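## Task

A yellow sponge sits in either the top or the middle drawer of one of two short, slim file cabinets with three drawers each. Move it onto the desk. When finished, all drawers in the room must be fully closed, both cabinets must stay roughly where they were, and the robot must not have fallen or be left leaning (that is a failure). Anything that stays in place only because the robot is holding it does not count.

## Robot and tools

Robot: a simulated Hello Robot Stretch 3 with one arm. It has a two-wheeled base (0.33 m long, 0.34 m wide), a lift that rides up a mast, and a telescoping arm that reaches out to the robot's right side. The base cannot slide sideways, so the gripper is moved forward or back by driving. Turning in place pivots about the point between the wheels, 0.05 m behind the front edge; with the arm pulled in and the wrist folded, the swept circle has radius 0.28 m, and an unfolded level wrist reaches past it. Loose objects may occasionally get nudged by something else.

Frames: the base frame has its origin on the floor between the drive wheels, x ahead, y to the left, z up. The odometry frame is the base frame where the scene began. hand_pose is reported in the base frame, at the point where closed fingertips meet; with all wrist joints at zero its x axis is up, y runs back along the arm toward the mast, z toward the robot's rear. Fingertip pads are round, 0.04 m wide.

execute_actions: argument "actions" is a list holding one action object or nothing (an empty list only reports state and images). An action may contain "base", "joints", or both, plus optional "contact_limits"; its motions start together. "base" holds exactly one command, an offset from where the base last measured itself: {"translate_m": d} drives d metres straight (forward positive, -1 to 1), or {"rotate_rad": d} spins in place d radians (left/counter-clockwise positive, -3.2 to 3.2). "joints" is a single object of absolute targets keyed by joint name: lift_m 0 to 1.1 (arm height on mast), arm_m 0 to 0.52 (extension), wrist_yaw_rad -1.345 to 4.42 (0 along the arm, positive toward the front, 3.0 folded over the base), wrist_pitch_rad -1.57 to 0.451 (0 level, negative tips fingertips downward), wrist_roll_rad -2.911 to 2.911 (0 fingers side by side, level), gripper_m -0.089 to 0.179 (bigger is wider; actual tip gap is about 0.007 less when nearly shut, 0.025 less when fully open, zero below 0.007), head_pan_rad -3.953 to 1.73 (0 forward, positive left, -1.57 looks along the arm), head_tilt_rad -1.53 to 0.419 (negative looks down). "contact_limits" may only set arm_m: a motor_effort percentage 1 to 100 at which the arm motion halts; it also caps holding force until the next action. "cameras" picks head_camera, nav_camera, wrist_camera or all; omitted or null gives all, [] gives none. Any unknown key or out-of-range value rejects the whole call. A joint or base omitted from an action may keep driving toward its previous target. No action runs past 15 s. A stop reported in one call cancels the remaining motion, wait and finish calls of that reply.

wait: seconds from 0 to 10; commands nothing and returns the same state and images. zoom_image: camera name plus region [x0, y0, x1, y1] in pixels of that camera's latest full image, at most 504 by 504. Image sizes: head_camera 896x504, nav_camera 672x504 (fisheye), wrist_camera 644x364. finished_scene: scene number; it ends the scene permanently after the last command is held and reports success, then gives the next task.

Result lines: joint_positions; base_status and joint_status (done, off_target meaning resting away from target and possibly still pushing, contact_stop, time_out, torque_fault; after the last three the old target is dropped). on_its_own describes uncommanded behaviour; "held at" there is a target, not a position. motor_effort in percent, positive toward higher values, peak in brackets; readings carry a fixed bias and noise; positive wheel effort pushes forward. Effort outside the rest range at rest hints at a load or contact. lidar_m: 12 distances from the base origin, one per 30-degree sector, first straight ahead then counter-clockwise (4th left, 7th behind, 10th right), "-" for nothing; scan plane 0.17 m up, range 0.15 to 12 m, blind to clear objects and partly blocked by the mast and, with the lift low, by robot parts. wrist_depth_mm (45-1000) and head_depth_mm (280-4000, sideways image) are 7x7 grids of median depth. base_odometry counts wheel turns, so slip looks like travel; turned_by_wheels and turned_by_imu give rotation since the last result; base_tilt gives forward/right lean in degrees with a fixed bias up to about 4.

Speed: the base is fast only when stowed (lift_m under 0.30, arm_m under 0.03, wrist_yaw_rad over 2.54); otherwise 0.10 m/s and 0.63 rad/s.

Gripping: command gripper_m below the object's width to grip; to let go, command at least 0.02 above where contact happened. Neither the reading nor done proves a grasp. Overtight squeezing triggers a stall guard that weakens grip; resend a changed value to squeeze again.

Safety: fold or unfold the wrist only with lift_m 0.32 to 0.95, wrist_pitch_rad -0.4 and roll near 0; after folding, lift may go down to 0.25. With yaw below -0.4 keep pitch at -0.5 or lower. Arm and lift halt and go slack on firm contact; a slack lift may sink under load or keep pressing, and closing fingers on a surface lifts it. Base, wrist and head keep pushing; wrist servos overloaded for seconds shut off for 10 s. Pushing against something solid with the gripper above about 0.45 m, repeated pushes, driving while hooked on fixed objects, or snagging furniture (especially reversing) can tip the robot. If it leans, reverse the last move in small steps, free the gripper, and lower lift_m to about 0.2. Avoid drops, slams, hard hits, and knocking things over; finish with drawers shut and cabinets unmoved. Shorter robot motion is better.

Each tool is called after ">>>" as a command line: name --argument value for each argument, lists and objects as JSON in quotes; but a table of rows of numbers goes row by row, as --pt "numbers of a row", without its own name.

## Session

>>> execute_actions --actions '[]'

Scene clock: 0.00 s.
base_odometry: x=+0.000 y=+0.000 heading=+0.000 (m, m, rad; odometry frame)
turned_by_wheels: +0.000 (rad since the last result)
turned_by_imu: +0.000 (rad since the last result)
base_tilt: forward=+1.3 right=-0.6 (deg)
lidar_m: 2.11 1.59 1.62 3.19 2.73 2.19 1.22 1.20 1.28 1.58 1.56 1.67
head_depth_mm: 1920 2288 2291 2273 2287 2262 2261 / 1903 2459 2471 2471 2446 2421 2366 / 1908 2375 2369 2319 2317 2296 2246 / 1883 2310 2242 2253 2222 2211 2142 / 1897 2169 2150 2157 2139 2113 2065 / 1898 2073 2059 2057 2048 2005 1983 / 1875 2009 2000 1974 1939 1937 1920
base_status: not commanded
joint_positions: lift_m=+0.307 arm_m=-0.002 wrist_yaw_rad=+2.874 wrist_pitch_rad=-0.586 wrist_roll_rad=+0.019 gripper_m=+0.037 head_pan_rad=+0.004 head_tilt_rad=-0.019
joint_status: not commanded
motor_effort: left_wheel=-1 right_wheel=+0 lift_m=+44 arm_m=+0 wrist_yaw_rad=+2 wrist_pitch_rad=+6 wrist_roll_rad=+0 gripper_m=+1 head_pan_rad=+1 head_tilt_rad=+1 (%)
hand_pose: x=+0.0316 y=+0.0504 z=+0.2838 quat_wxyz=(+0.294, +0.704, +0.110, +0.637) (m; base frame)
wrist_depth_mm: - - - - - - 969 / 857 878 848 841 835 788 760 / 707 - 703 692 673 647 649 / 614 - 591 575 571 563 546 / 521 515 537 516 508 491 482 / 475 - - 445 - 439 432 / - - - - 390 393 382
pictures: head_camera (sideways: a quarter turn clockwise sets it upright), nav_camera (sideways: a quarter turn counterclockwise sets it upright), wrist_camera
Images, in order (width x height): head_camera 896x504, nav_camera 672x504, wrist_camera 644x364.

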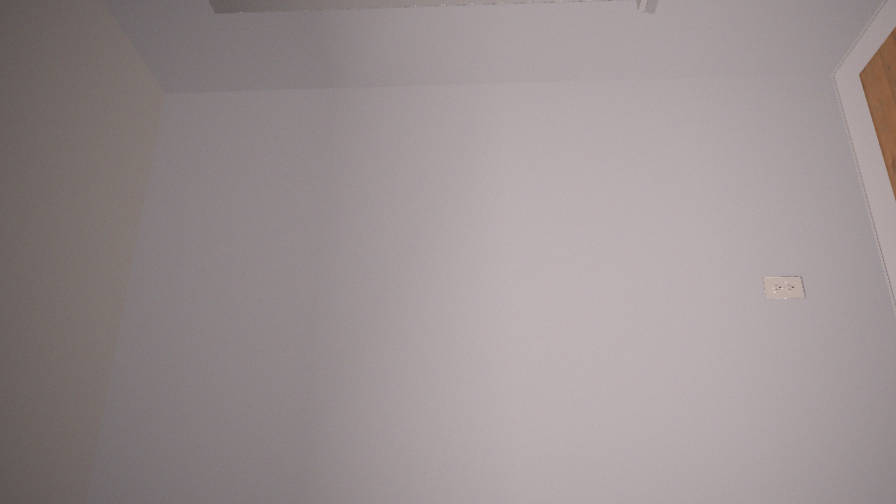

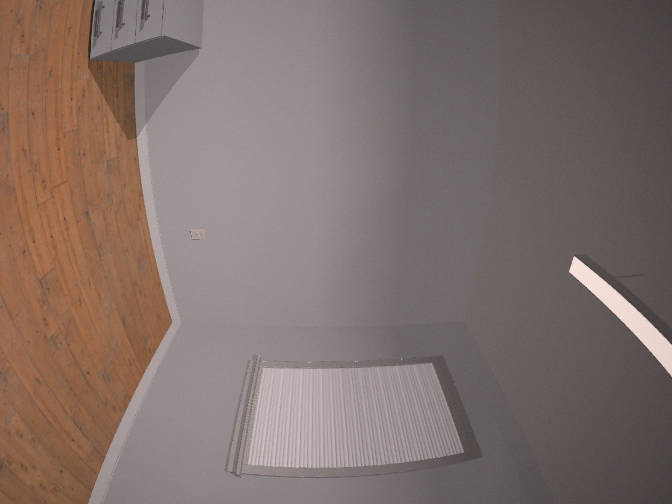

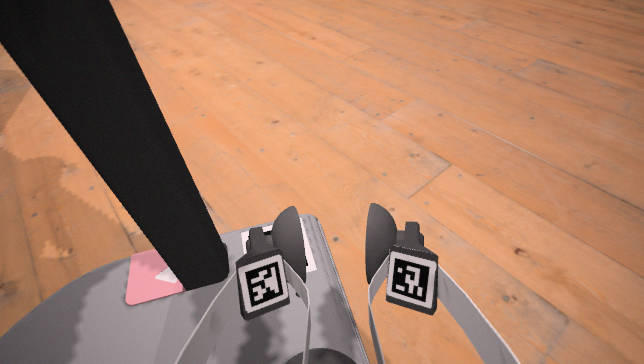

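>>> execute_actions --actions '[{"joints": {"head_pan_rad": 0.8, "head_tilt_rad": -0.55, "lift_m": 0.285, "wrist_pitch_rad": -0.45}}]' --cameras '["head_camera", "nav_camera"]'

>>> execute_actions --actions '[{"joints": {"head_pan_rad": 1.72, "head_tilt_rad": -0.45}}]' --cameras '["head_camera", "nav_camera"]'

Scene clock: 5.00 s.
base_odometry: x=+0.000 y=+0.000 heading=+0.000 (m, m, rad; odometry frame)
turned_by_wheels: +0.000 (rad since the last result)
turned_by_imu: -0.001 (rad since the last result)
base_tilt: forward=+1.2 right=-0.7 (deg)
lidar_m: 2.12 1.59 1.62 3.20 2.73 2.19 1.23 1.20 1.27 1.58 1.56 1.68
head_depth_mm: 1728 1863 2023 2186 2087 1646 1362 / 1789 1928 2106 2275 2085 1648 1367 / 1845 2002 2177 2001 1990 1659 1363 / 1917 2083 2220 1830 1932 1656 1375 / 2007 2142 2335 1874 2000 1664 1370 / 2058 2250 2470 2652 2128 1666 1379 / 2161 2350 2586 2744 2117 1669 1389
base_status: not commanded
joint_positions: lift_m=+0.285 arm_m=-0.002 wrist_yaw_rad=+2.874 wrist_pitch_rad=-0.470 wrist_roll_rad=+0.019 gripper_m=+0.037 head_pan_rad=+0.793 head_tilt_rad=-0.543
joint_status: all done
motor_effort: left_wheel=-1(0) right_wheel=+0(0) lift_m=+37(37) arm_m=-1(1) wrist_yaw_rad=+1(1) wrist_pitch_rad=+10(9) wrist_roll_rad=+0(0) gripper_m=+1(0) head_pan_rad=+3(30) head_tilt_rad=-3(26) (%)
hand_pose: x=+0.0362 y=+0.0672 z=+0.2863 quat_wxyz=(+0.256, +0.709, +0.070, +0.653) (m; base frame)
wrist_depth_mm: - - - - - - - / - - - - - 967 916 / 851 851 798 786 769 755 722 / 687 - 655 637 630 613 606 / 561 - 553 543 546 521 513 / 485 499 - 464 - 454 449 / - - - - 403 400 395
pictures: head_camera (sideways: a quarter turn clockwise sets it upright), nav_camera (sideways: a quarter turn counterclockwise sets it upright)
Images, in order (width x height): head_camera 896x504, nav_camera 672x504.

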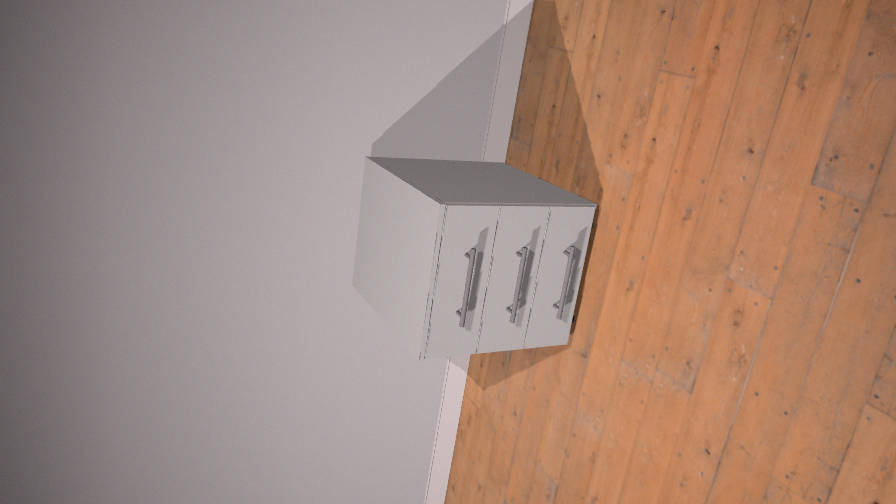

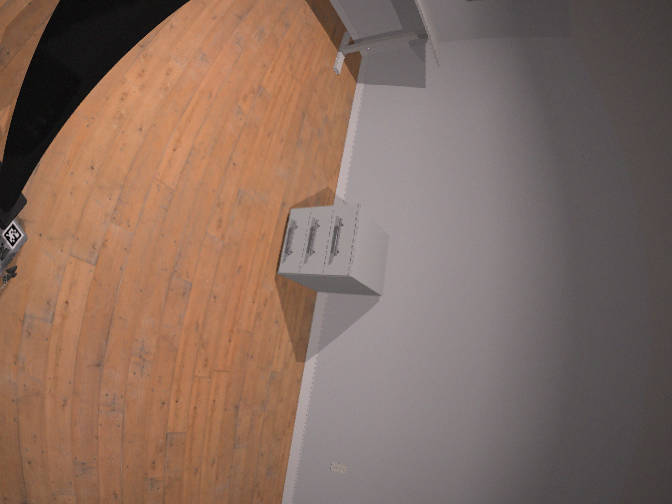

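Scene clock: 6.03 s.
base_odometry: x=+0.000 y=+0.000 heading=+0.000 (m, m, rad; odometry frame)
turned_by_wheels: +0.000 (rad since the last result)
turned_by_imu: +0.000 (rad since the last result)
base_tilt: forward=+1.2 right=-0.7 (deg)
lidar_m: 2.11 1.59 1.62 3.19 2.72 2.19 1.23 1.20 1.28 1.58 1.56 1.67
head_depth_mm: 3179 3391 3516 3250 2347 1796 1460 / 3078 3280 3618 3275 2343 1808 1451 / 2982 3215 3430 3431 2353 1816 1463 / 2949 3117 3393 3437 2360 1813 1470 / 2881 3066 3253 3229 2393 1822 1478 / 2769 2972 3164 3329 2391 1864 1485 / 2726 2893 3123 - - - -
base_status: not commanded
joint_positions: lift_m=+0.285 arm_m=-0.002 wrist_yaw_rad=+2.874 wrist_pitch_rad=-0.470 wrist_roll_rad=+0.019 gripper_m=+0.037 head_pan_rad=+1.713 head_tilt_rad=-0.458
joint_status: all done
motor_effort: left_wheel=+0(0) right_wheel=+0(0) lift_m=+37(37) arm_m=+0(0) wrist_yaw_rad=+1(1) wrist_pitch_rad=+9(10) wrist_roll_rad=+0(0) gripper_m=+0(0) head_pan_rad=+3(32) head_tilt_rad=+3(10) (%)
hand_pose: x=+0.0362 y=+0.0672 z=+0.2863 quat_wxyz=(+0.256, +0.709, +0.070, +0.653) (m; base frame)
wrist_depth_mm: - - - - - - - / - - - - - 982 945 / 871 832 826 790 777 747 741 / 688 - 650 652 623 609 611 / 569 - 557 552 538 524 516 / 488 497 - 468 - 455 443 / - - - - 404 396 395
pictures: head_camera (sideways: a quarter turn clockwise sets it upright), nav_camera (sideways: a quarter turn counterclockwise sets it upright)
Images, in order (width x height): head_camera 896x504, nav_camera 672x504.

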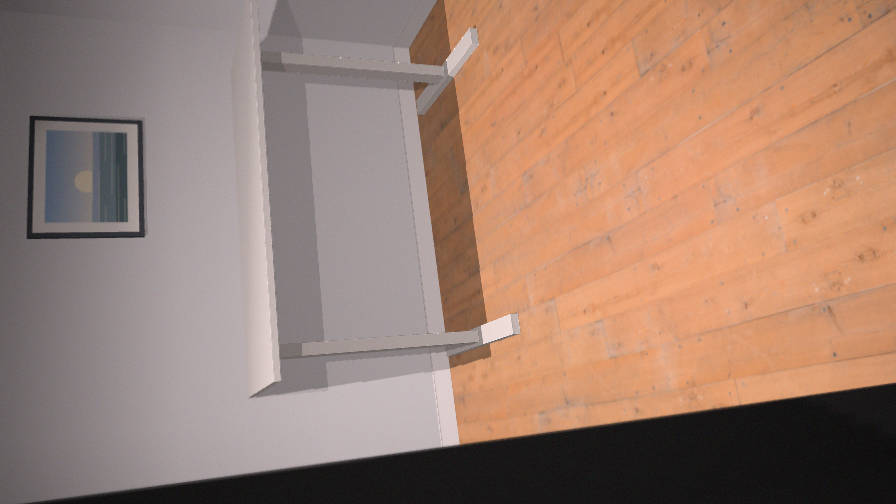

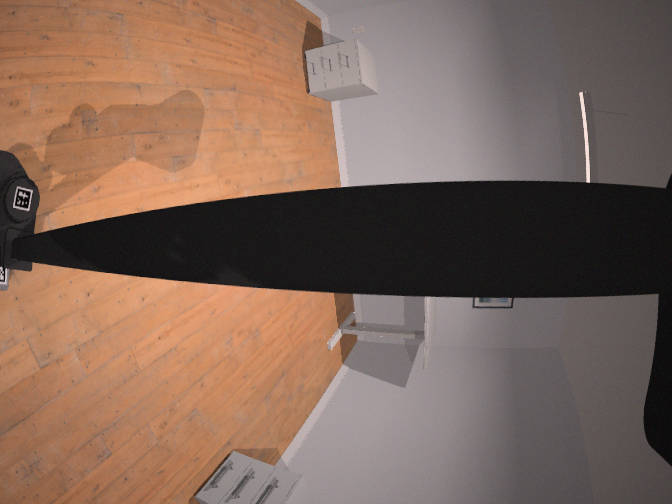

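>>> execute_actions --actions '[{"base": {"rotate_rad": 1.254}, "joints": {"head_pan_rad": -1.57, "head_tilt_rad": -0.9}}]' --cameras '[]'

>>> execute_actions --actions '[{"base": {"translate_m": 0.98}}]' --cameras '[]'

>>> execute_actions --actions '[{"base": {"rotate_rad": 0.753}, "joints": {"lift_m": 0.34, "wrist_pitch_rad": -0.4}}]' --cameras '["head_camera"]'

Scene clock: 14.03 s.
base_odometry: x=+0.000 y=+0.000 heading=+1.254 (m, m, rad; odometry frame)
turned_by_wheels: +1.254 (rad since the last result)
turned_by_imu: +1.228 (rad since the last result)
base_tilt: forward=+1.2 right=-0.7 (deg)
lidar_m: 2.47 3.23 2.72 1.92 1.20 1.20 1.75 1.56 1.57 1.85 2.08 1.59
head_depth_mm: 1614 1786 1978 1733 1481 1304 1154 / 1733 1963 2061 1758 1491 1306 1158 / 1913 2134 2106 1732 1497 1305 1159 / 2085 2389 2112 1757 1506 1311 1158 / 2321 2560 2130 1755 1496 1310 1163 / 2209 2438 2131 1786 1512 1325 1165 / 2059 2283 2142 1781 1508 1321 1162
base_status: done
joint_positions: lift_m=+0.285 arm_m=-0.002 wrist_yaw_rad=+2.874 wrist_pitch_rad=-0.470 wrist_roll_rad=+0.019 gripper_m=+0.037 head_pan_rad=-1.563 head_tilt_rad=-0.889
joint_status: all done
motor_effort: left_wheel=-3(8) right_wheel=+2(7) lift_m=+37(37) arm_m=-1(1) wrist_yaw_rad=+1(1) wrist_pitch_rad=+9(9) wrist_roll_rad=+0(0) gripper_m=+0(0) head_pan_rad=-2(30) head_tilt_rad=-5(26) (%)
hand_pose: x=+0.0362 y=+0.0673 z=+0.2865 quat_wxyz=(+0.256, +0.709, +0.069, +0.653) (m; base frame)
wrist_depth_mm: - - - - - - - / - - - - - 962 935 / 870 852 819 774 784 751 745 / 676 - 657 651 621 623 601 / 568 - 554 541 548 521 509 / 481 497 - 466 - 457 452 / - - - - 402 400 394
pictures: none
No camera images: the call's "cameras" was empty. Leave "cameras" out to get every camera's image.

Scene clock: 18.97 s.
base_odometry: x=+0.306 y=+0.931 heading=+1.254 (m, m, rad; odometry frame)
turned_by_wheels: +0.000 (rad since the last result)
turned_by_imu: +0.004 (rad since the last result)
base_tilt: forward=+1.2 right=-0.6 (deg)
lidar_m: 1.68 2.23 2.05 2.35 2.36 1.91 2.20 2.28 2.28 1.60 0.84 0.84
head_depth_mm: 2319 2551 2093 1733 1493 1304 1156 / 2107 2438 2098 1748 1489 1310 1156 / 1913 2215 2100 1752 1497 1304 1156 / 1735 1990 2122 1748 1513 1311 1163 / 1599 1806 1994 1752 1493 1311 1161 / 1486 1654 1881 1753 1515 1311 1169 / 1378 1522 1722 1770 1318 1320 1167
base_status: done
joint_positions: lift_m=+0.285 arm_m=-0.002 wrist_yaw_rad=+2.874 wrist_pitch_rad=-0.469 wrist_roll_rad=+0.019 gripper_m=+0.037 head_pan_rad=-1.563 head_tilt_rad=-0.889
joint_status: not commanded
motor_effort: left_wheel=-2(7) right_wheel=+2(6) lift_m=+37(37) arm_m=+0(1) wrist_yaw_rad=+1(2) wrist_pitch_rad=+9(9) wrist_roll_rad=+0(0) gripper_m=+0(0) head_pan_rad=-1(2) head_tilt_rad=-5(4) (%)
hand_pose: x=+0.0362 y=+0.0674 z=+0.2866 quat_wxyz=(+0.255, +0.709, +0.069, +0.653) (m; base frame)
wrist_depth_mm: - - - - - - - / - - - - - 982 978 / 870 825 814 779 793 753 745 / 683 - 661 640 625 617 608 / 571 - 557 538 538 529 527 / 483 493 - 469 - 454 446 / - - - - 407 400 398
pictures: none
No camera images: the call's "cameras" was empty. Leave "cameras" out to get every camera's image.

Scene clock: 20.83 s.
base_odometry: x=+0.306 y=+0.931 heading=+2.007 (m, m, rad; odometry frame)
turned_by_wheels: +0.753 (rad since the last result)
turned_by_imu: +0.739 (rad since the last result)
base_tilt: forward=+1.2 right=-0.7 (deg)
lidar_m: 2.05 2.34 2.45 1.91 1.94 2.37 2.28 2.01 0.88 0.84 1.47 2.02
head_depth_mm: 1272 1456 1713 1742 1487 1297 1154 / 1280 1451 1316 1221 1461 1304 1159 / 1270 1427 1244 1183 1433 1311 1162 / 1266 1427 1252 1182 1428 1310 1169 / 1269 1431 1288 1217 1444 1303 1164 / 1270 1454 1700 1768 1499 1310 1162 / 1275 1468 1708 1763 1510 1321 1165
base_status: done
joint_positions: lift_m=+0.340 arm_m=-0.002 wrist_yaw_rad=+2.874 wrist_pitch_rad=-0.420 wrist_roll_rad=+0.019 gripper_m=+0.037 head_pan_rad=-1.563 head_tilt_rad=-0.890
joint_status: all done
motor_effort: left_wheel=-3(9) right_wheel=+2(6) lift_m=+52(55) arm_m=-1(1) wrist_yaw_rad=+1(1) wrist_pitch_rad=+9(11) wrist_roll_rad=+0(0) gripper_m=+0(0) head_pan_rad=-2(2) head_tilt_rad=-4(5) (%)
hand_pose: x=+0.0379 y=+0.0737 z=+0.3521 quat_wxyz=(+0.239, +0.711, +0.052, +0.659) (m; base frame)
wrist_depth_mm: - - - - - - - / - - - - - - - / - - - - 981 940 936 / 841 - 793 786 782 756 737 / 690 - 675 644 662 621 620 / 582 569 - 556 - 543 533 / 495 493 - 477 473 467 461
pictures: head_camera (sideways: a quarter turn clockwise sets it upright)
Images, in order (width x height): head_camera 896x504.

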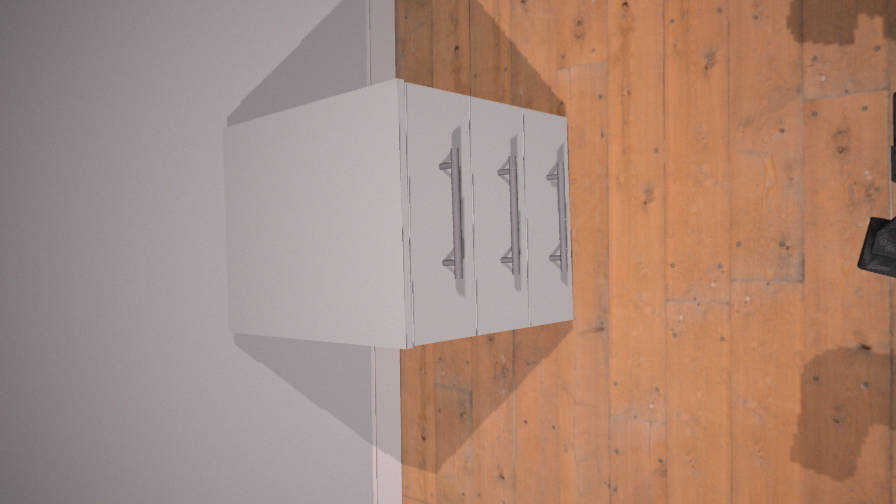

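>>> execute_actions --actions '[{"base": {"translate_m": -0.04}, "joints": {"wrist_yaw_rad": 0.0, "gripper_m": 0.06}}]' --cameras '[]'

>>> execute_actions --actions '[{"base": {"rotate_rad": 0.012}, "joints": {"lift_m": 0.324, "wrist_pitch_rad": 0.0, "wrist_roll_rad": 1.57, "arm_m": 0.33, "head_tilt_rad": -1.0}}]' --cameras '["head_camera", "wrist_camera"]'

Scene clock: 27.80 s.
base_odometry: x=+0.322 y=+0.895 heading=+2.006 (m, m, rad; odometry frame)
turned_by_wheels: +0.000 (rad since the last result)
turned_by_imu: -0.001 (rad since the last result)
base_tilt: forward=+1.2 right=-0.7 (deg)
lidar_m: 2.09 2.37 2.45 1.89 1.94 2.32 2.24 2.01 1.47 0.84 1.47 2.02
head_depth_mm: 1281 1461 1699 1754 1487 1304 1153 / 1273 1453 1624 1627 1455 1294 1160 / 1272 1427 1244 1189 1434 1300 1159 / 1283 1424 1247 1183 1432 1310 1158 / 1275 1429 1254 1178 1440 1323 1163 / 1267 1468 1702 1713 1501 1308 1165 / 1276 1445 1700 1765 1502 1314 1168
base_status: done
joint_positions: lift_m=+0.340 arm_m=-0.002 wrist_yaw_rad=+0.003 wrist_pitch_rad=-0.420 wrist_roll_rad=+0.019 gripper_m=+0.060 head_pan_rad=-1.563 head_tilt_rad=-0.890
joint_status: all done
motor_effort: left_wheel=-2(7) right_wheel=+2(2) lift_m=+52(52) arm_m=+0(0) wrist_yaw_rad=-2(2) wrist_pitch_rad=+9(9) wrist_roll_rad=+0(0) gripper_m=+0(77) head_pan_rad=-2(2) head_tilt_rad=-4(4) (%)
hand_pose: x=-0.0209 y=-0.3667 z=+0.3521 quat_wxyz=(+0.685, +0.147, -0.698, -0.148) (m; base frame)
wrist_depth_mm: - - 540 540 551 - - / - - 583 587 594 - - / - - 655 650 687 948 941 / 844 812 747 739 741 762 737 / 674 665 673 661 657 629 629 / 575 563 - 559 535 543 529 / 499 498 486 482 471 468 467
pictures: none
No camera images: the call's "cameras" was empty. Leave "cameras" out to get every camera's image.

Scene clock: 31.47 s.
base_odometry: x=+0.322 y=+0.895 heading=+2.018 (m, m, rad; odometry frame)
turned_by_wheels: +0.012 (rad since the last result)
turned_by_imu: +0.011 (rad since the last result)
base_tilt: forward=+1.1 right=-0.7 (deg)
lidar_m: 2.09 2.38 2.44 1.90 1.95 2.31 2.24 1.99 1.47 0.84 1.48 2.05
head_depth_mm: 1319 1541 1758 1601 1403 1259 1136 / 1327 1475 1175 1540 1410 1257 1145 / 1324 1309 1140 1335 1362 1258 1150 / 1328 1313 1138 1338 1389 1256 1151 / 1324 1315 1131 1335 1414 1266 1141 / 1329 1553 1747 1612 1412 1260 1137 / 1328 1539 1801 1620 1422 1267 1138
base_status: done
joint_positions: lift_m=+0.324 arm_m=+0.330 wrist_yaw_rad=+0.002 wrist_pitch_rad=-0.022 wrist_roll_rad=+1.569 gripper_m=+0.060 head_pan_rad=-1.563 head_tilt_rad=-0.988
joint_status: all done
motor_effort: left_wheel=-3(7) right_wheel=+3(4) lift_m=+37(44) arm_m=+3(3) wrist_yaw_rad=-1(2) wrist_pitch_rad=+11(11) wrist_roll_rad=+0(3) gripper_m=+1(0) head_pan_rad=-1(2) head_tilt_rad=-6(14) (%)
hand_pose: x=-0.0209 y=-0.7303 z=+0.4329 quat_wxyz=(+0.001, +0.001, -1.000, -0.012) (m; base frame)
wrist_depth_mm: 769 741 243 245 248 247 251 / 770 769 249 249 253 255 258 / 803 801 257 257 262 263 266 / 822 838 269 264 268 272 276 / 852 884 275 274 277 282 285 / 898 901 - 285 291 286 293 / 935 918 298 296 301 301 304
pictures: head_camera (sideways: a quarter turn clockwise sets it upright), wrist_camera
Images, in order (width x height): head_camera 896x504, wrist_camera 644x364.

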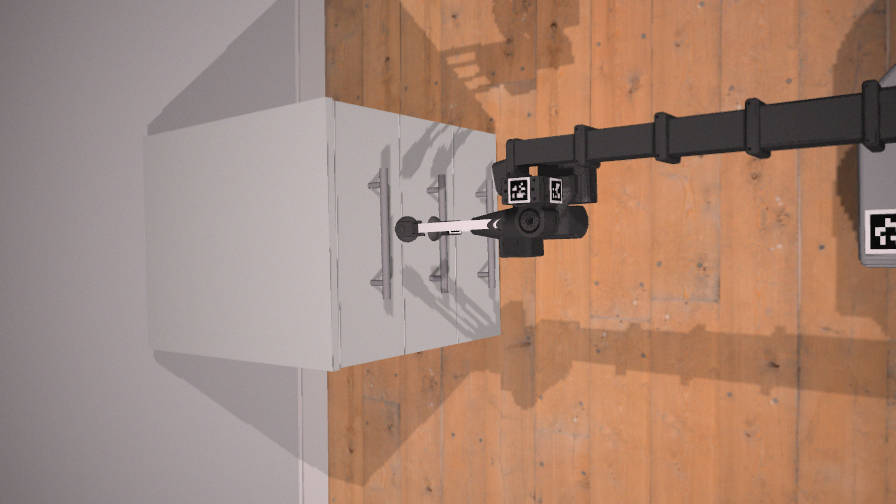

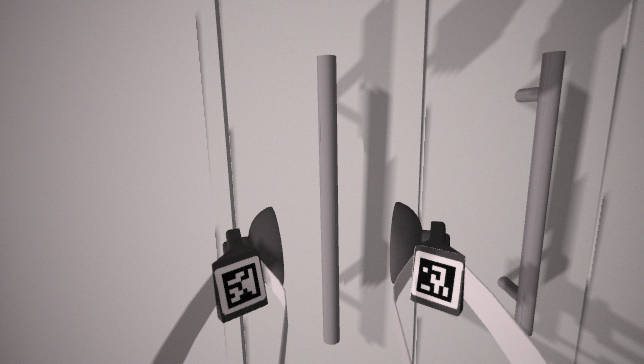

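>>> execute_actions --actions '[{"joints": {"arm_m": 0.414, "gripper_m": 0.05}, "contact_limits": {"arm_m": 14}}]' --cameras '["wrist_camera"]'

>>> execute_actions --actions '[{"joints": {"gripper_m": -0.045}}]' --cameras '["wrist_camera"]'

Scene clock: 35.67 s.
base_odometry: x=+0.322 y=+0.895 heading=+2.018 (m, m, rad; odometry frame)
turned_by_wheels: +0.000 (rad since the last result)
turned_by_imu: -0.001 (rad since the last result)
base_tilt: forward=+1.2 right=-0.7 (deg)
lidar_m: 2.09 2.39 2.44 1.90 1.94 2.31 2.24 1.98 1.46 0.84 1.48 2.04
head_depth_mm: 1314 1551 1766 1610 1399 1256 1130 / 1323 1480 1181 1538 1405 1256 1145 / 1322 1311 1141 1251 1382 1253 1155 / 1327 1316 1139 1298 1411 1261 1149 / 1333 1315 1139 1328 1416 1269 1137 / 1337 1547 1767 1616 1414 1262 1134 / 1323 1543 1803 1621 1417 1265 1137
base_status: not commanded
joint_positions: lift_m=+0.324 arm_m=+0.414 wrist_yaw_rad=+0.002 wrist_pitch_rad=-0.022 wrist_roll_rad=+1.569 gripper_m=+0.050 head_pan_rad=-1.563 head_tilt_rad=-0.988
joint_status: all done
motor_effort: left_wheel=-3(3) right_wheel=+2(2) lift_m=+37(36) arm_m=+3(1) wrist_yaw_rad=-1(1) wrist_pitch_rad=+11(11) wrist_roll_rad=+0(0) gripper_m=+0(47) head_pan_rad=-2(2) head_tilt_rad=-6(5) (%)
contact_limits: arm_m 14 (drawing in: default 27, maximum 44; extending or still: default 36, maximum 59)
hand_pose: x=-0.0209 y=-0.8143 z=+0.4329 quat_wxyz=(+0.001, +0.001, -1.000, -0.012) (m; base frame)
wrist_depth_mm: 673 661 164 165 167 169 171 / 700 682 169 168 172 175 176 / 724 717 174 175 178 180 182 / 739 767 181 180 183 185 188 / 774 776 185 186 188 192 192 / 815 803 192 194 198 199 200 / 838 825 200 199 204 206 206
pictures: wrist_camera
Images, in order (width x height): wrist_camera 644x364.

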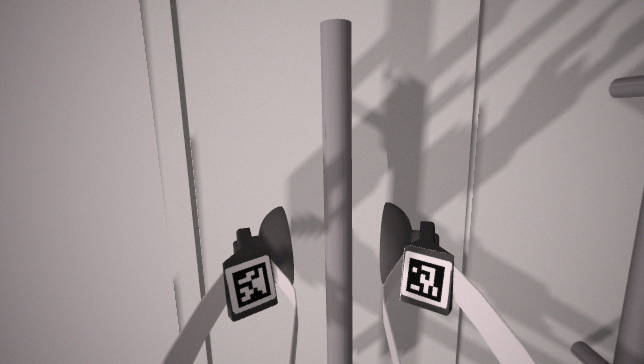

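Scene clock: 37.10 s.
base_odometry: x=+0.322 y=+0.895 heading=+2.018 (m, m, rad; odometry frame)
turned_by_wheels: +0.000 (rad since the last result)
turned_by_imu: +0.000 (rad since the last result)
base_tilt: forward=+1.2 right=-0.6 (deg)
lidar_m: 2.10 2.38 2.43 1.89 1.95 2.32 2.24 1.98 1.46 0.84 1.48 2.04
head_depth_mm: 1320 1535 1766 1595 1409 1251 1131 / 1326 1473 1173 1544 1404 1253 1152 / 1324 1312 1137 1247 1387 1263 1153 / 1322 1307 1135 1286 1411 1260 1152 / 1327 1319 1127 1334 1431 1260 1138 / 1334 1558 1754 1621 1419 1252 1141 / 1333 1549 1782 1622 1419 1266 1141
base_status: not commanded
joint_positions: lift_m=+0.324 arm_m=+0.414 wrist_yaw_rad=+0.002 wrist_pitch_rad=-0.024 wrist_roll_rad=+1.574 gripper_m=-0.044 head_pan_rad=-1.563 head_tilt_rad=-0.988
joint_status: all done
motor_effort: left_wheel=-3(3) right_wheel=+2(2) lift_m=+37(37) arm_m=+0(4) wrist_yaw_rad=+0(1) wrist_pitch_rad=+12(12) wrist_roll_rad=-3(3) gripper_m=-27(99) head_pan_rad=-2(3) head_tilt_rad=-6(5) (%)
hand_pose: x=-0.0209 y=-0.8145 z=+0.4324 quat_wxyz=(-0.001, +0.001, -1.000, -0.012) (m; base frame)
wrist_depth_mm: 677 659 163 163 166 169 172 / 696 695 168 167 171 174 174 / 715 716 173 173 176 180 181 / 737 733 180 177 183 184 188 / 762 778 184 149 187 193 195 / 802 807 189 153 195 198 199 / 822 843 198 199 201 205 206
pictures: wrist_camera
Images, in order (width x height): wrist_camera 644x364.

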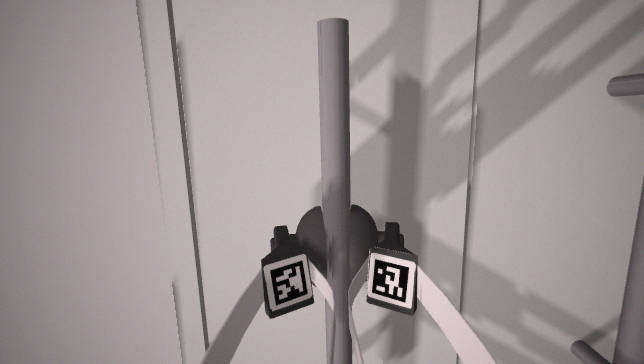

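>>> execute_actions --actions '[{"joints": {"arm_m": 0.16}, "contact_limits": {"arm_m": 20}}]' --cameras '["head_camera"]'

Scene clock: 41.17 s.
base_odometry: x=+0.322 y=+0.895 heading=+2.018 (m, m, rad; odometry frame)
turned_by_wheels: +0.000 (rad since the last result)
turned_by_imu: -0.001 (rad since the last result)
base_tilt: forward=+1.3 right=-0.7 (deg)
lidar_m: 2.09 2.39 2.44 1.90 1.94 2.31 2.24 1.98 1.46 0.84 1.47 2.04
head_depth_mm: 1321 1542 1779 1593 1406 1251 1128 / 1331 1481 1183 1119 1385 1253 1148 / 1322 1311 1155 1139 1410 1218 1154 / 1331 1315 1157 1136 1389 1244 1146 / 1329 1319 1154 1072 1394 1263 1138 / 1330 1544 1759 1611 1415 1265 1139 / 1330 1560 1799 1613 1417 1266 1141
base_status: not commanded
joint_positions: lift_m=+0.324 arm_m=+0.160 wrist_yaw_rad=-0.007 wrist_pitch_rad=-0.027 wrist_roll_rad=+1.575 gripper_m=-0.031 head_pan_rad=-1.563 head_tilt_rad=-0.988
joint_status: all done
on_its_own: gripper_m is held at -0.032, not at your -0.045, by its stall guard, which is not easing now
motor_effort: left_wheel=-3(2) right_wheel=+3(4) lift_m=+37(37) arm_m=-4(13) wrist_yaw_rad=+8(8) wrist_pitch_rad=+13(13) wrist_roll_rad=-3(3) gripper_m=-22(24) head_pan_rad=-2(2) head_tilt_rad=-5(6) (%)
contact_limits: arm_m 20 (drawing in: default 27, maximum 44; extending or still: default 36, maximum 59)
hand_pose: x=-0.0231 y=-0.5608 z=+0.4317 quat_wxyz=(-0.002, -0.003, -1.000, -0.014) (m; base frame)
wrist_depth_mm: 897 922 164 164 167 411 419 / 923 924 168 168 172 421 427 / 951 977 173 173 176 433 439 / 996 - 179 178 182 453 454 / - - 185 149 189 464 466 / - - 190 154 195 479 483 / - - 198 197 201 722 504
pictures: head_camera (sideways: a quarter turn clockwise sets it upright)
Images, in order (width x height): head_camera 896x504.

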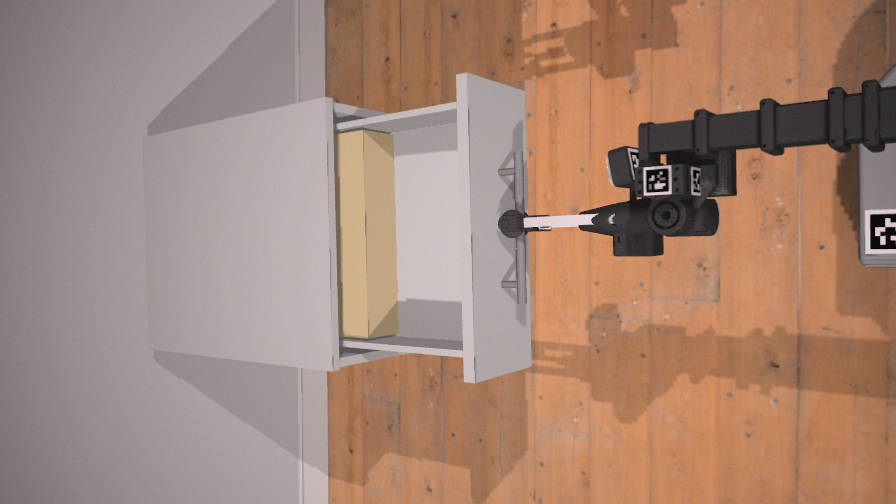

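>>> zoom_image --camera "head_camera" --region '[330, 70, 540, 390]'

Region (330, 70, 540, 390) of head_camera's 896x504 image, scaled by 1.575, with more detail than that image has; it fills the left 331 columns of this view, and the rest is white.

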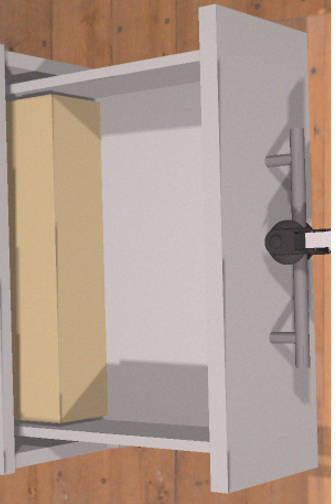

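>>> execute_actions --actions '[{"joints": {"arm_m": 0.414}, "contact_limits": {"arm_m": 18}}]' --cameras '[]'

>>> execute_actions --actions '[{"joints": {"gripper_m": 0.05}}]' --cameras '[]'

>>> execute_actions --actions '[{"joints": {"arm_m": 0.35}}]' --cameras '[]'

>>> execute_actions --actions '[{"joints": {"lift_m": 0.166}}]' --cameras '["wrist_camera"]'

Scene clock: 50.60 s.
base_odometry: x=+0.322 y=+0.895 heading=+2.018 (m, m, rad; odometry frame)
turned_by_wheels: +0.000 (rad since the last result)
turned_by_imu: -0.001 (rad since the last result)
base_tilt: forward=+1.1 right=-0.6 (deg)
lidar_m: 2.09 2.38 2.45 1.90 1.95 2.32 2.24 1.98 1.46 0.84 1.48 2.04
head_depth_mm: 1317 1540 1764 1598 1397 1243 1132 / 1326 1467 1175 1541 1411 1251 1146 / 1334 1295 1141 1252 1389 1255 1146 / 1318 1310 1134 1296 1413 1260 1149 / 1338 1313 1142 1336 1410 1262 1138 / 1329 1541 1762 1611 1412 1259 1141 / 1328 1554 1798 1623 1424 1271 1135
base_status: not commanded
joint_positions: lift_m=+0.324 arm_m=+0.414 wrist_yaw_rad=+0.001 wrist_pitch_rad=-0.026 wrist_roll_rad=+1.575 gripper_m=-0.031 head_pan_rad=-1.563 head_tilt_rad=-0.988
joint_status: all done
on_its_own: gripper_m is held at -0.032, not at your -0.045, by its stall guard, which is not easing now
motor_effort: left_wheel=-2(4) right_wheel=+1(4) lift_m=+37(37) arm_m=+2(2) wrist_yaw_rad=+0(8) wrist_pitch_rad=+12(14) wrist_roll_rad=-3(3) gripper_m=-21(21) head_pan_rad=-1(2) head_tilt_rad=-5(6) (%)
contact_limits: arm_m 18 (drawing in: default 27, maximum 44; extending or still: default 36, maximum 59)
hand_pose: x=-0.0212 y=-0.8143 z=+0.4319 quat_wxyz=(-0.001, +0.000, -1.000, -0.013) (m; base frame)
wrist_depth_mm: 672 165 163 164 166 169 171 / 701 712 169 168 171 174 176 / 725 710 173 172 177 180 182 / 751 742 178 178 183 186 188 / 766 768 185 150 188 192 193 / 803 813 190 154 195 198 200 / 832 845 199 197 202 206 207
pictures: none
No camera images: the call's "cameras" was empty. Leave "cameras" out to get every camera's image.

Scene clock: 51.90 s.
base_odometry: x=+0.322 y=+0.895 heading=+2.018 (m, m, rad; odometry frame)
turned_by_wheels: +0.000 (rad since the last result)
turned_by_imu: +0.000 (rad since the last result)
base_tilt: forward=+1.2 right=-0.6 (deg)
lidar_m: 2.09 2.38 2.44 1.90 1.94 2.31 2.24 1.98 1.46 0.84 1.48 2.04
head_depth_mm: 1320 1536 1782 1598 1414 1250 1130 / 1324 1476 1175 1541 1410 1254 1150 / 1324 1310 1140 1255 1387 1264 1149 / 1325 1317 1138 1296 1415 1263 1156 / 1328 1309 1132 1328 1411 1258 1135 / 1326 1549 1751 1623 1411 1265 1141 / 1332 1554 1790 1616 1417 1262 1141
base_status: not commanded
joint_positions: lift_m=+0.324 arm_m=+0.414 wrist_yaw_rad=+0.001 wrist_pitch_rad=-0.024 wrist_roll_rad=+1.575 gripper_m=+0.050 head_pan_rad=-1.563 head_tilt_rad=-0.988
joint_status: all done
motor_effort: left_wheel=-2(2) right_wheel=+1(2) lift_m=+37(37) arm_m=+2(2) wrist_yaw_rad=+0(0) wrist_pitch_rad=+11(13) wrist_roll_rad=-3(3) gripper_m=+1(81) head_pan_rad=-2(2) head_tilt_rad=-5(5) (%)
hand_pose: x=-0.0212 y=-0.8144 z=+0.4325 quat_wxyz=(-0.001, +0.000, -1.000, -0.012) (m; base frame)
wrist_depth_mm: 662 675 164 165 168 170 171 / 680 683 169 170 173 175 175 / 717 723 174 173 179 180 182 / 753 747 181 180 183 185 188 / 784 795 184 186 189 193 193 / 805 804 190 193 198 198 199 / 820 838 199 198 204 205 206
pictures: none
No camera images: the call's "cameras" was empty. Leave "cameras" out to get every camera's image.

Scene clock: 53.53 s.
base_odometry: x=+0.322 y=+0.895 heading=+2.018 (m, m, rad; odometry frame)
turned_by_wheels: +0.000 (rad since the last result)
turned_by_imu: +0.000 (rad since the last result)
base_tilt: forward=+1.2 right=-0.7 (deg)
lidar_m: 2.09 2.38 2.43 1.90 1.95 2.31 2.24 1.98 1.47 0.84 1.48 2.04
head_depth_mm: 1323 1548 1779 1592 1402 1250 1130 / 1329 1475 1179 1534 1408 1259 1140 / 1324 1307 1143 1289 1362 1255 1154 / 1330 1310 1134 1337 1396 1259 1151 / 1326 1321 1136 1331 1416 1265 1135 / 1325 1551 1744 1621 1423 1263 1137 / 1331 1551 1808 1609 1413 1266 1138
base_status: not commanded
joint_positions: lift_m=+0.324 arm_m=+0.350 wrist_yaw_rad=+0.001 wrist_pitch_rad=-0.023 wrist_roll_rad=+1.575 gripper_m=+0.050 head_pan_rad=-1.563 head_tilt_rad=-0.988
joint_status: all done
motor_effort: left_wheel=-3(3) right_wheel=+2(1) lift_m=+37(38) arm_m=-4(1) wrist_yaw_rad=+1(1) wrist_pitch_rad=+11(12) wrist_roll_rad=-3(3) gripper_m=+1(1) head_pan_rad=-2(2) head_tilt_rad=-5(5) (%)
hand_pose: x=-0.0212 y=-0.7509 z=+0.4326 quat_wxyz=(-0.001, +0.000, -1.000, -0.012) (m; base frame)
wrist_depth_mm: 731 735 223 225 227 229 230 / 759 775 230 231 234 235 237 / 785 766 237 237 239 244 244 / 799 817 244 245 250 251 253 / 833 844 256 253 257 259 263 / 873 877 865 263 270 266 273 / 897 887 271 273 275 276 284
pictures: none
No camera images: the call's "cameras" was empty. Leave "cameras" out to get every camera's image.

Scene clock: 55.80 s.
base_odometry: x=+0.322 y=+0.895 heading=+2.018 (m, m, rad; odometry frame)
turned_by_wheels: +0.000 (rad since the last result)
turned_by_imu: +0.000 (rad since the last result)
base_tilt: forward=+1.1 right=-0.6 (deg)
lidar_m: 2.10 2.37 2.44 1.90 1.95 2.31 2.23 1.98 1.47 0.84 1.48 2.04
head_depth_mm: 1327 1554 1770 1595 1408 1255 1133 / 1323 1468 1179 1544 1408 1255 1151 / 1328 1318 1137 1343 1455 1262 1147 / 1329 1312 1130 1331 1398 1252 1151 / 1334 1318 1133 1327 1414 1257 1135 / 1329 1556 1756 1611 1420 1260 1137 / 1332 1557 1794 1623 1425 1271 1144
base_status: not commanded
joint_positions: lift_m=+0.166 arm_m=+0.350 wrist_yaw_rad=+0.001 wrist_pitch_rad=-0.023 wrist_roll_rad=+1.575 gripper_m=+0.050 head_pan_rad=-1.563 head_tilt_rad=-0.988
joint_status: all done
motor_effort: left_wheel=-2(2) right_wheel=+2(1) lift_m=+37(37) arm_m=-3(3) wrist_yaw_rad=+0(0) wrist_pitch_rad=+11(11) wrist_roll_rad=-3(3) gripper_m=+1(0) head_pan_rad=-1(1) head_tilt_rad=-6(5) (%)
hand_pose: x=-0.0212 y=-0.7509 z=+0.2747 quat_wxyz=(-0.001, +0.000, -1.000, -0.012) (m; base frame)
wrist_depth_mm: 219 221 223 225 227 231 230 / 224 227 229 232 234 235 237 / 229 235 236 238 243 243 245 / 237 241 245 245 249 250 255 / 246 249 251 252 258 257 264 / 255 257 258 262 266 265 275 / 264 264 270 270 275 276 284
pictures: wrist_camera
Images, in order (width x height): wrist_camera 644x364.

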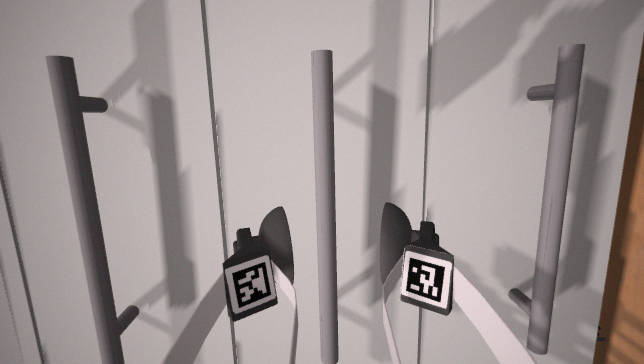

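>>> execute_actions --actions '[{"joints": {"lift_m": 0.170, "arm_m": 0.414}, "contact_limits": {"arm_m": 14}}]' --cameras '["wrist_camera"]'

>>> execute_actions --actions '[{"joints": {"gripper_m": -0.045}}]' --cameras '[]'

>>> execute_actions --actions '[{"joints": {"arm_m": 0.16}, "contact_limits": {"arm_m": 20}}]' --cameras '["head_camera"]'

Scene clock: 59.17 s.
base_odometry: x=+0.322 y=+0.895 heading=+2.018 (m, m, rad; odometry frame)
turned_by_wheels: +0.000 (rad since the last result)
turned_by_imu: -0.001 (rad since the last result)
base_tilt: forward=+1.2 right=-0.7 (deg)
lidar_m: 2.08 2.38 2.44 1.90 1.95 2.31 2.24 1.98 1.47 0.84 1.48 2.04
head_depth_mm: 1321 1549 1765 1603 1399 1255 1133 / 1325 1470 1178 1541 1407 1248 1152 / 1326 1310 1138 1337 1378 1257 1149 / 1327 1315 1142 1338 1384 1263 1154 / 1318 1320 1138 1332 1420 1264 1132 / 1325 1551 1754 1620 1408 1263 1142 / 1329 1549 1783 1609 1420 1267 1140
base_status: not commanded
joint_positions: lift_m=+0.170 arm_m=+0.414 wrist_yaw_rad=+0.001 wrist_pitch_rad=-0.023 wrist_roll_rad=+1.575 gripper_m=+0.050 head_pan_rad=-1.563 head_tilt_rad=-0.988
joint_status: all done
motor_effort: left_wheel=-2(3) right_wheel=+1(2) lift_m=+51(53) arm_m=+4(7) wrist_yaw_rad=+0(1) wrist_pitch_rad=+11(11) wrist_roll_rad=-3(3) gripper_m=+1(1) head_pan_rad=-1(2) head_tilt_rad=-6(5) (%)
contact_limits: arm_m 14 (drawing in: default 27, maximum 44; extending or still: default 36, maximum 59)
hand_pose: x=-0.0212 y=-0.8143 z=+0.2783 quat_wxyz=(-0.001, +0.000, -1.000, -0.012) (m; base frame)
wrist_depth_mm: 162 163 165 165 168 170 170 / 165 168 169 169 173 174 176 / 172 172 174 175 179 181 182 / 177 178 181 181 184 186 187 / 182 184 185 185 190 193 193 / 189 190 192 192 198 199 199 / 195 197 199 199 205 206 205
pictures: wrist_camera
Images, in order (width x height): wrist_camera 644x364.

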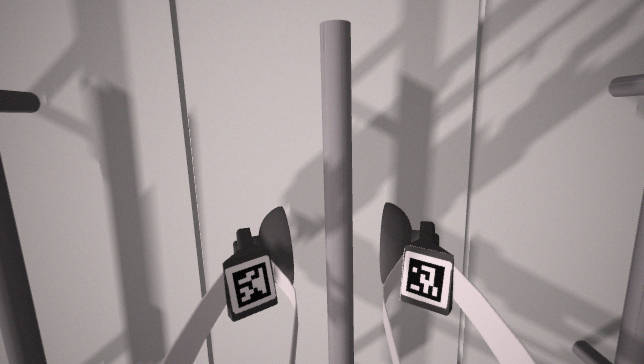

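Scene clock: 60.60 s.
base_odometry: x=+0.322 y=+0.895 heading=+2.018 (m, m, rad; odometry frame)
turned_by_wheels: +0.000 (rad since the last result)
turned_by_imu: +0.000 (rad since the last result)
base_tilt: forward=+1.2 right=-0.6 (deg)
lidar_m: 2.09 2.38 2.43 1.90 1.94 2.31 2.24 1.98 1.46 0.84 1.48 2.05
head_depth_mm: 1322 1548 1765 1588 1403 1251 1122 / 1324 1479 1174 1540 1410 1258 1151 / 1325 1305 1145 1335 1389 1252 1150 / 1330 1315 1133 1289 1383 1255 1156 / 1337 1317 1137 1327 1424 1260 1141 / 1323 1552 1749 1625 1425 1261 1136 / 1330 1560 1811 1616 1415 1268 1148
base_status: not commanded
joint_positions: lift_m=+0.170 arm_m=+0.414 wrist_yaw_rad=+0.001 wrist_pitch_rad=-0.025 wrist_roll_rad=+1.575 gripper_m=-0.044 head_pan_rad=-1.563 head_tilt_rad=-0.988
joint_status: all done
motor_effort: left_wheel=-2(2) right_wheel=+2(2) lift_m=+52(52) arm_m=+2(3) wrist_yaw_rad=+0(1) wrist_pitch_rad=+12(14) wrist_roll_rad=-3(3) gripper_m=-27(99) head_pan_rad=-2(2) head_tilt_rad=-6(5) (%)
hand_pose: x=-0.0212 y=-0.8144 z=+0.2776 quat_wxyz=(-0.002, +0.000, -1.000, -0.013) (m; base frame)
wrist_depth_mm: 161 162 163 164 166 169 171 / 166 168 168 167 171 173 176 / 171 172 172 172 176 180 181 / 176 178 178 179 182 186 188 / 183 184 184 149 188 193 194 / 188 189 190 154 194 199 200 / 195 196 198 198 200 206 206
pictures: none
No camera images: the call's "cameras" was empty. Leave "cameras" out to get every camera's image.

Scene clock: 63.70 s.
base_odometry: x=+0.322 y=+0.895 heading=+2.018 (m, m, rad; odometry frame)
turned_by_wheels: +0.000 (rad since the last result)
turned_by_imu: -0.001 (rad since the last result)
base_tilt: forward=+1.2 right=-0.6 (deg)
lidar_m: 2.08 2.38 2.44 1.91 1.95 2.31 2.24 1.99 1.46 0.84 1.48 2.04
head_depth_mm: 1326 1549 1774 1589 1401 1254 1132 / 1322 1478 1177 1547 1355 1250 1148 / 1323 1313 1143 1312 1338 - 1151 / 1333 1317 1139 1305 1146 1241 1152 / 1328 1321 1140 1309 1244 1259 1142 / 1331 1554 1749 1609 1418 1267 1140 / 1330 1557 1791 1625 1427 1262 1140
base_status: not commanded
joint_positions: lift_m=+0.170 arm_m=+0.160 wrist_yaw_rad=-0.008 wrist_pitch_rad=-0.028 wrist_roll_rad=+1.575 gripper_m=-0.031 head_pan_rad=-1.563 head_tilt_rad=-0.988
joint_status: all done
on_its_own: gripper_m is held at -0.032, not at your -0.045, by its stall guard, which is not easing now
motor_effort: left_wheel=-3(3) right_wheel=+4(4) lift_m=+52(52) arm_m=-4(4) wrist_yaw_rad=+8(8) wrist_pitch_rad=+14(14) wrist_roll_rad=-3(3) gripper_m=-22(27) head_pan_rad=-2(1) head_tilt_rad=-5(5) (%)
contact_limits: arm_m 20 (drawing in: default 27, maximum 44; extending or still: default 36, maximum 59)
hand_pose: x=-0.0233 y=-0.5607 z=+0.2768 quat_wxyz=(-0.002, -0.004, -1.000, -0.015) (m; base frame)
wrist_depth_mm: 893 394 164 165 167 412 316 / 941 406 168 168 172 420 319 / 963 416 173 174 177 439 323 / 983 436 179 179 182 450 323 / - 447 183 148 189 461 325 / - - 190 154 194 473 324 / - - 199 197 201 461 330
pictures: head_camera (sideways: a quarter turn clockwise sets it upright)
Images, in order (width x height): head_camera 896x504.

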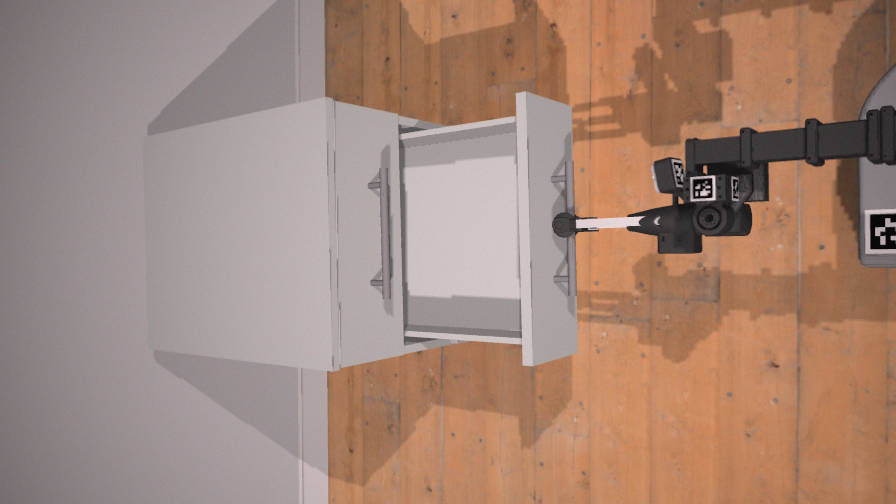

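>>> execute_actions --actions '[{"joints": {"arm_m": 0.414}, "contact_limits": {"arm_m": 18}}]' --cameras '[]'

>>> execute_actions --actions '[{"joints": {"gripper_m": 0.05, "head_pan_rad": 0.6, "head_tilt_rad": -0.45}}]' --cameras '["head_camera", "nav_camera", "wrist_camera"]'

Scene clock: 69.40 s.
base_odometry: x=+0.322 y=+0.895 heading=+2.018 (m, m, rad; odometry frame)
turned_by_wheels: +0.000 (rad since the last result)
turned_by_imu: -0.001 (rad since the last result)
base_tilt: forward=+1.2 right=-0.6 (deg)
lidar_m: 2.09 2.38 2.44 1.90 1.94 2.30 2.24 1.99 1.47 0.84 1.48 2.04
head_depth_mm: 1326 1542 1768 1609 1400 1259 1126 / 1327 1479 1182 1546 1410 1253 1145 / 1324 1310 1138 1330 1394 1257 1146 / 1326 1315 1137 1285 1390 1258 1149 / 1321 1320 1134 1330 1412 1265 1138 / 1330 1550 1763 1617 1418 1264 1138 / 1334 1559 1792 1611 1417 1268 1136
base_status: not commanded
joint_positions: lift_m=+0.170 arm_m=+0.414 wrist_yaw_rad=+0.000 wrist_pitch_rad=-0.028 wrist_roll_rad=+1.575 gripper_m=-0.031 head_pan_rad=-1.563 head_tilt_rad=-0.988
joint_status: all done
on_its_own: gripper_m is held at -0.032, not at your -0.045, by its stall guard, which is not easing now
motor_effort: left_wheel=-3(4) right_wheel=+2(4) lift_m=+52(52) arm_m=+3(2) wrist_yaw_rad=+1(8) wrist_pitch_rad=+13(14) wrist_roll_rad=-3(3) gripper_m=-21(21) head_pan_rad=+0(2) head_tilt_rad=-5(5) (%)
contact_limits: arm_m 18 (drawing in: default 27, maximum 44; extending or still: default 36, maximum 59)
hand_pose: x=-0.0213 y=-0.8142 z=+0.2770 quat_wxyz=(-0.002, +0.000, -1.000, -0.014) (m; base frame)
wrist_depth_mm: 161 162 162 164 166 169 171 / 166 167 167 167 171 174 176 / 170 172 173 171 177 181 183 / 176 178 178 177 182 186 188 / 181 184 184 149 188 193 194 / 187 190 190 153 194 199 200 / 194 196 199 198 202 207 206
pictures: none
No camera images: the call's "cameras" was empty. Leave "cameras" out to get every camera's image.

Scene clock: 70.93 s.
base_odometry: x=+0.322 y=+0.895 heading=+2.018 (m, m, rad; odometry frame)
turned_by_wheels: +0.000 (rad since the last result)
turned_by_imu: +0.000 (rad since the last result)
base_tilt: forward=+1.3 right=-0.6 (deg)
lidar_m: 2.09 2.39 2.44 1.90 1.96 2.32 2.24 1.98 1.47 0.84 1.48 2.04
head_depth_mm: 2272 2385 2550 2723 2351 1793 1462 / 2375 2551 2721 2903 2337 1787 1455 / 2524 2699 2886 2881 2361 1816 1473 / 2691 2876 2996 2599 2383 1815 1471 / 2887 3079 3310 2798 2373 1807 1470 / 2904 3061 3170 3221 2371 1817 1491 / 2607 2708 2871 2967 2388 1838 1480
base_status: not commanded
joint_positions: lift_m=+0.170 arm_m=+0.414 wrist_yaw_rad=+0.000 wrist_pitch_rad=-0.024 wrist_roll_rad=+1.575 gripper_m=+0.050 head_pan_rad=+0.593 head_tilt_rad=-0.458
joint_status: all done
motor_effort: left_wheel=-2(3) right_wheel=+2(2) lift_m=+51(52) arm_m=+2(2) wrist_yaw_rad=+1(1) wrist_pitch_rad=+12(13) wrist_roll_rad=-3(3) gripper_m=+1(82) head_pan_rad=+2(33) head_tilt_rad=+3(27) (%)
hand_pose: x=-0.0213 y=-0.8143 z=+0.2780 quat_wxyz=(-0.002, +0.000, -1.000, -0.012) (m; base frame)
wrist_depth_mm: 161 163 165 165 168 170 171 / 166 168 170 169 173 174 175 / 172 173 174 175 178 180 182 / 177 179 181 181 184 187 188 / 182 185 185 187 190 193 193 / 189 191 191 192 198 198 200 / 195 195 200 199 204 205 206
pictures: head_camera (sideways: a quarter turn clockwise sets it upright), nav_camera (sideways: a quarter turn counterclockwise sets it upright), wrist_camera
Images, in order (width x height): head_camera 896x504, nav_camera 672x504, wrist_camera 644x364.

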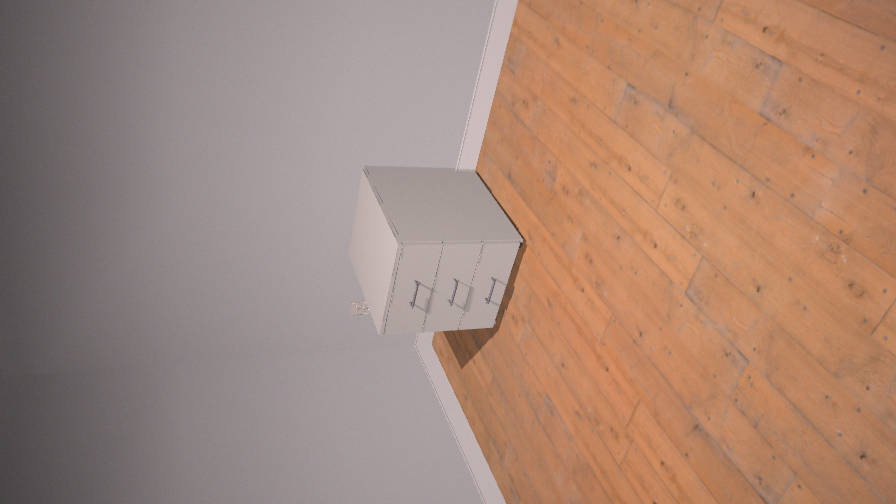

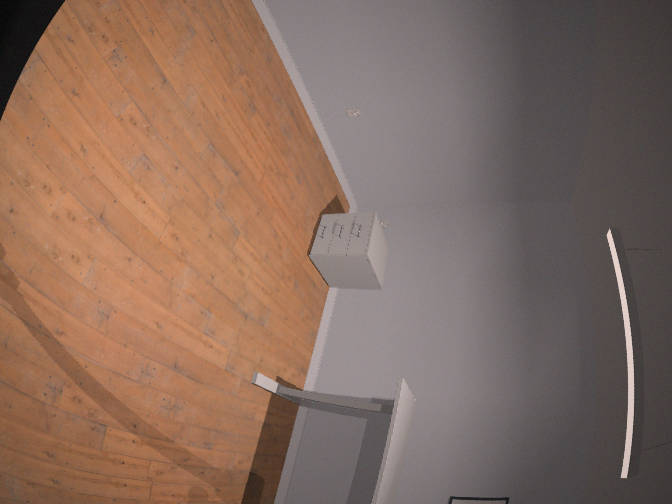

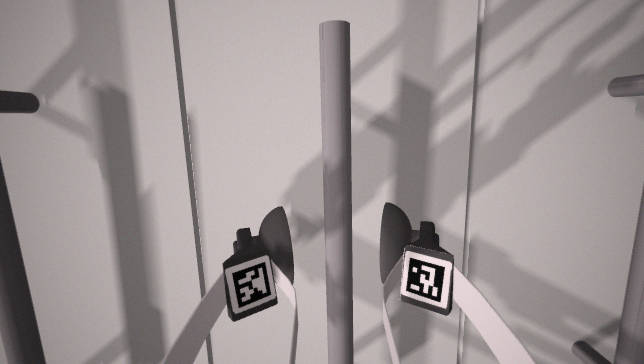

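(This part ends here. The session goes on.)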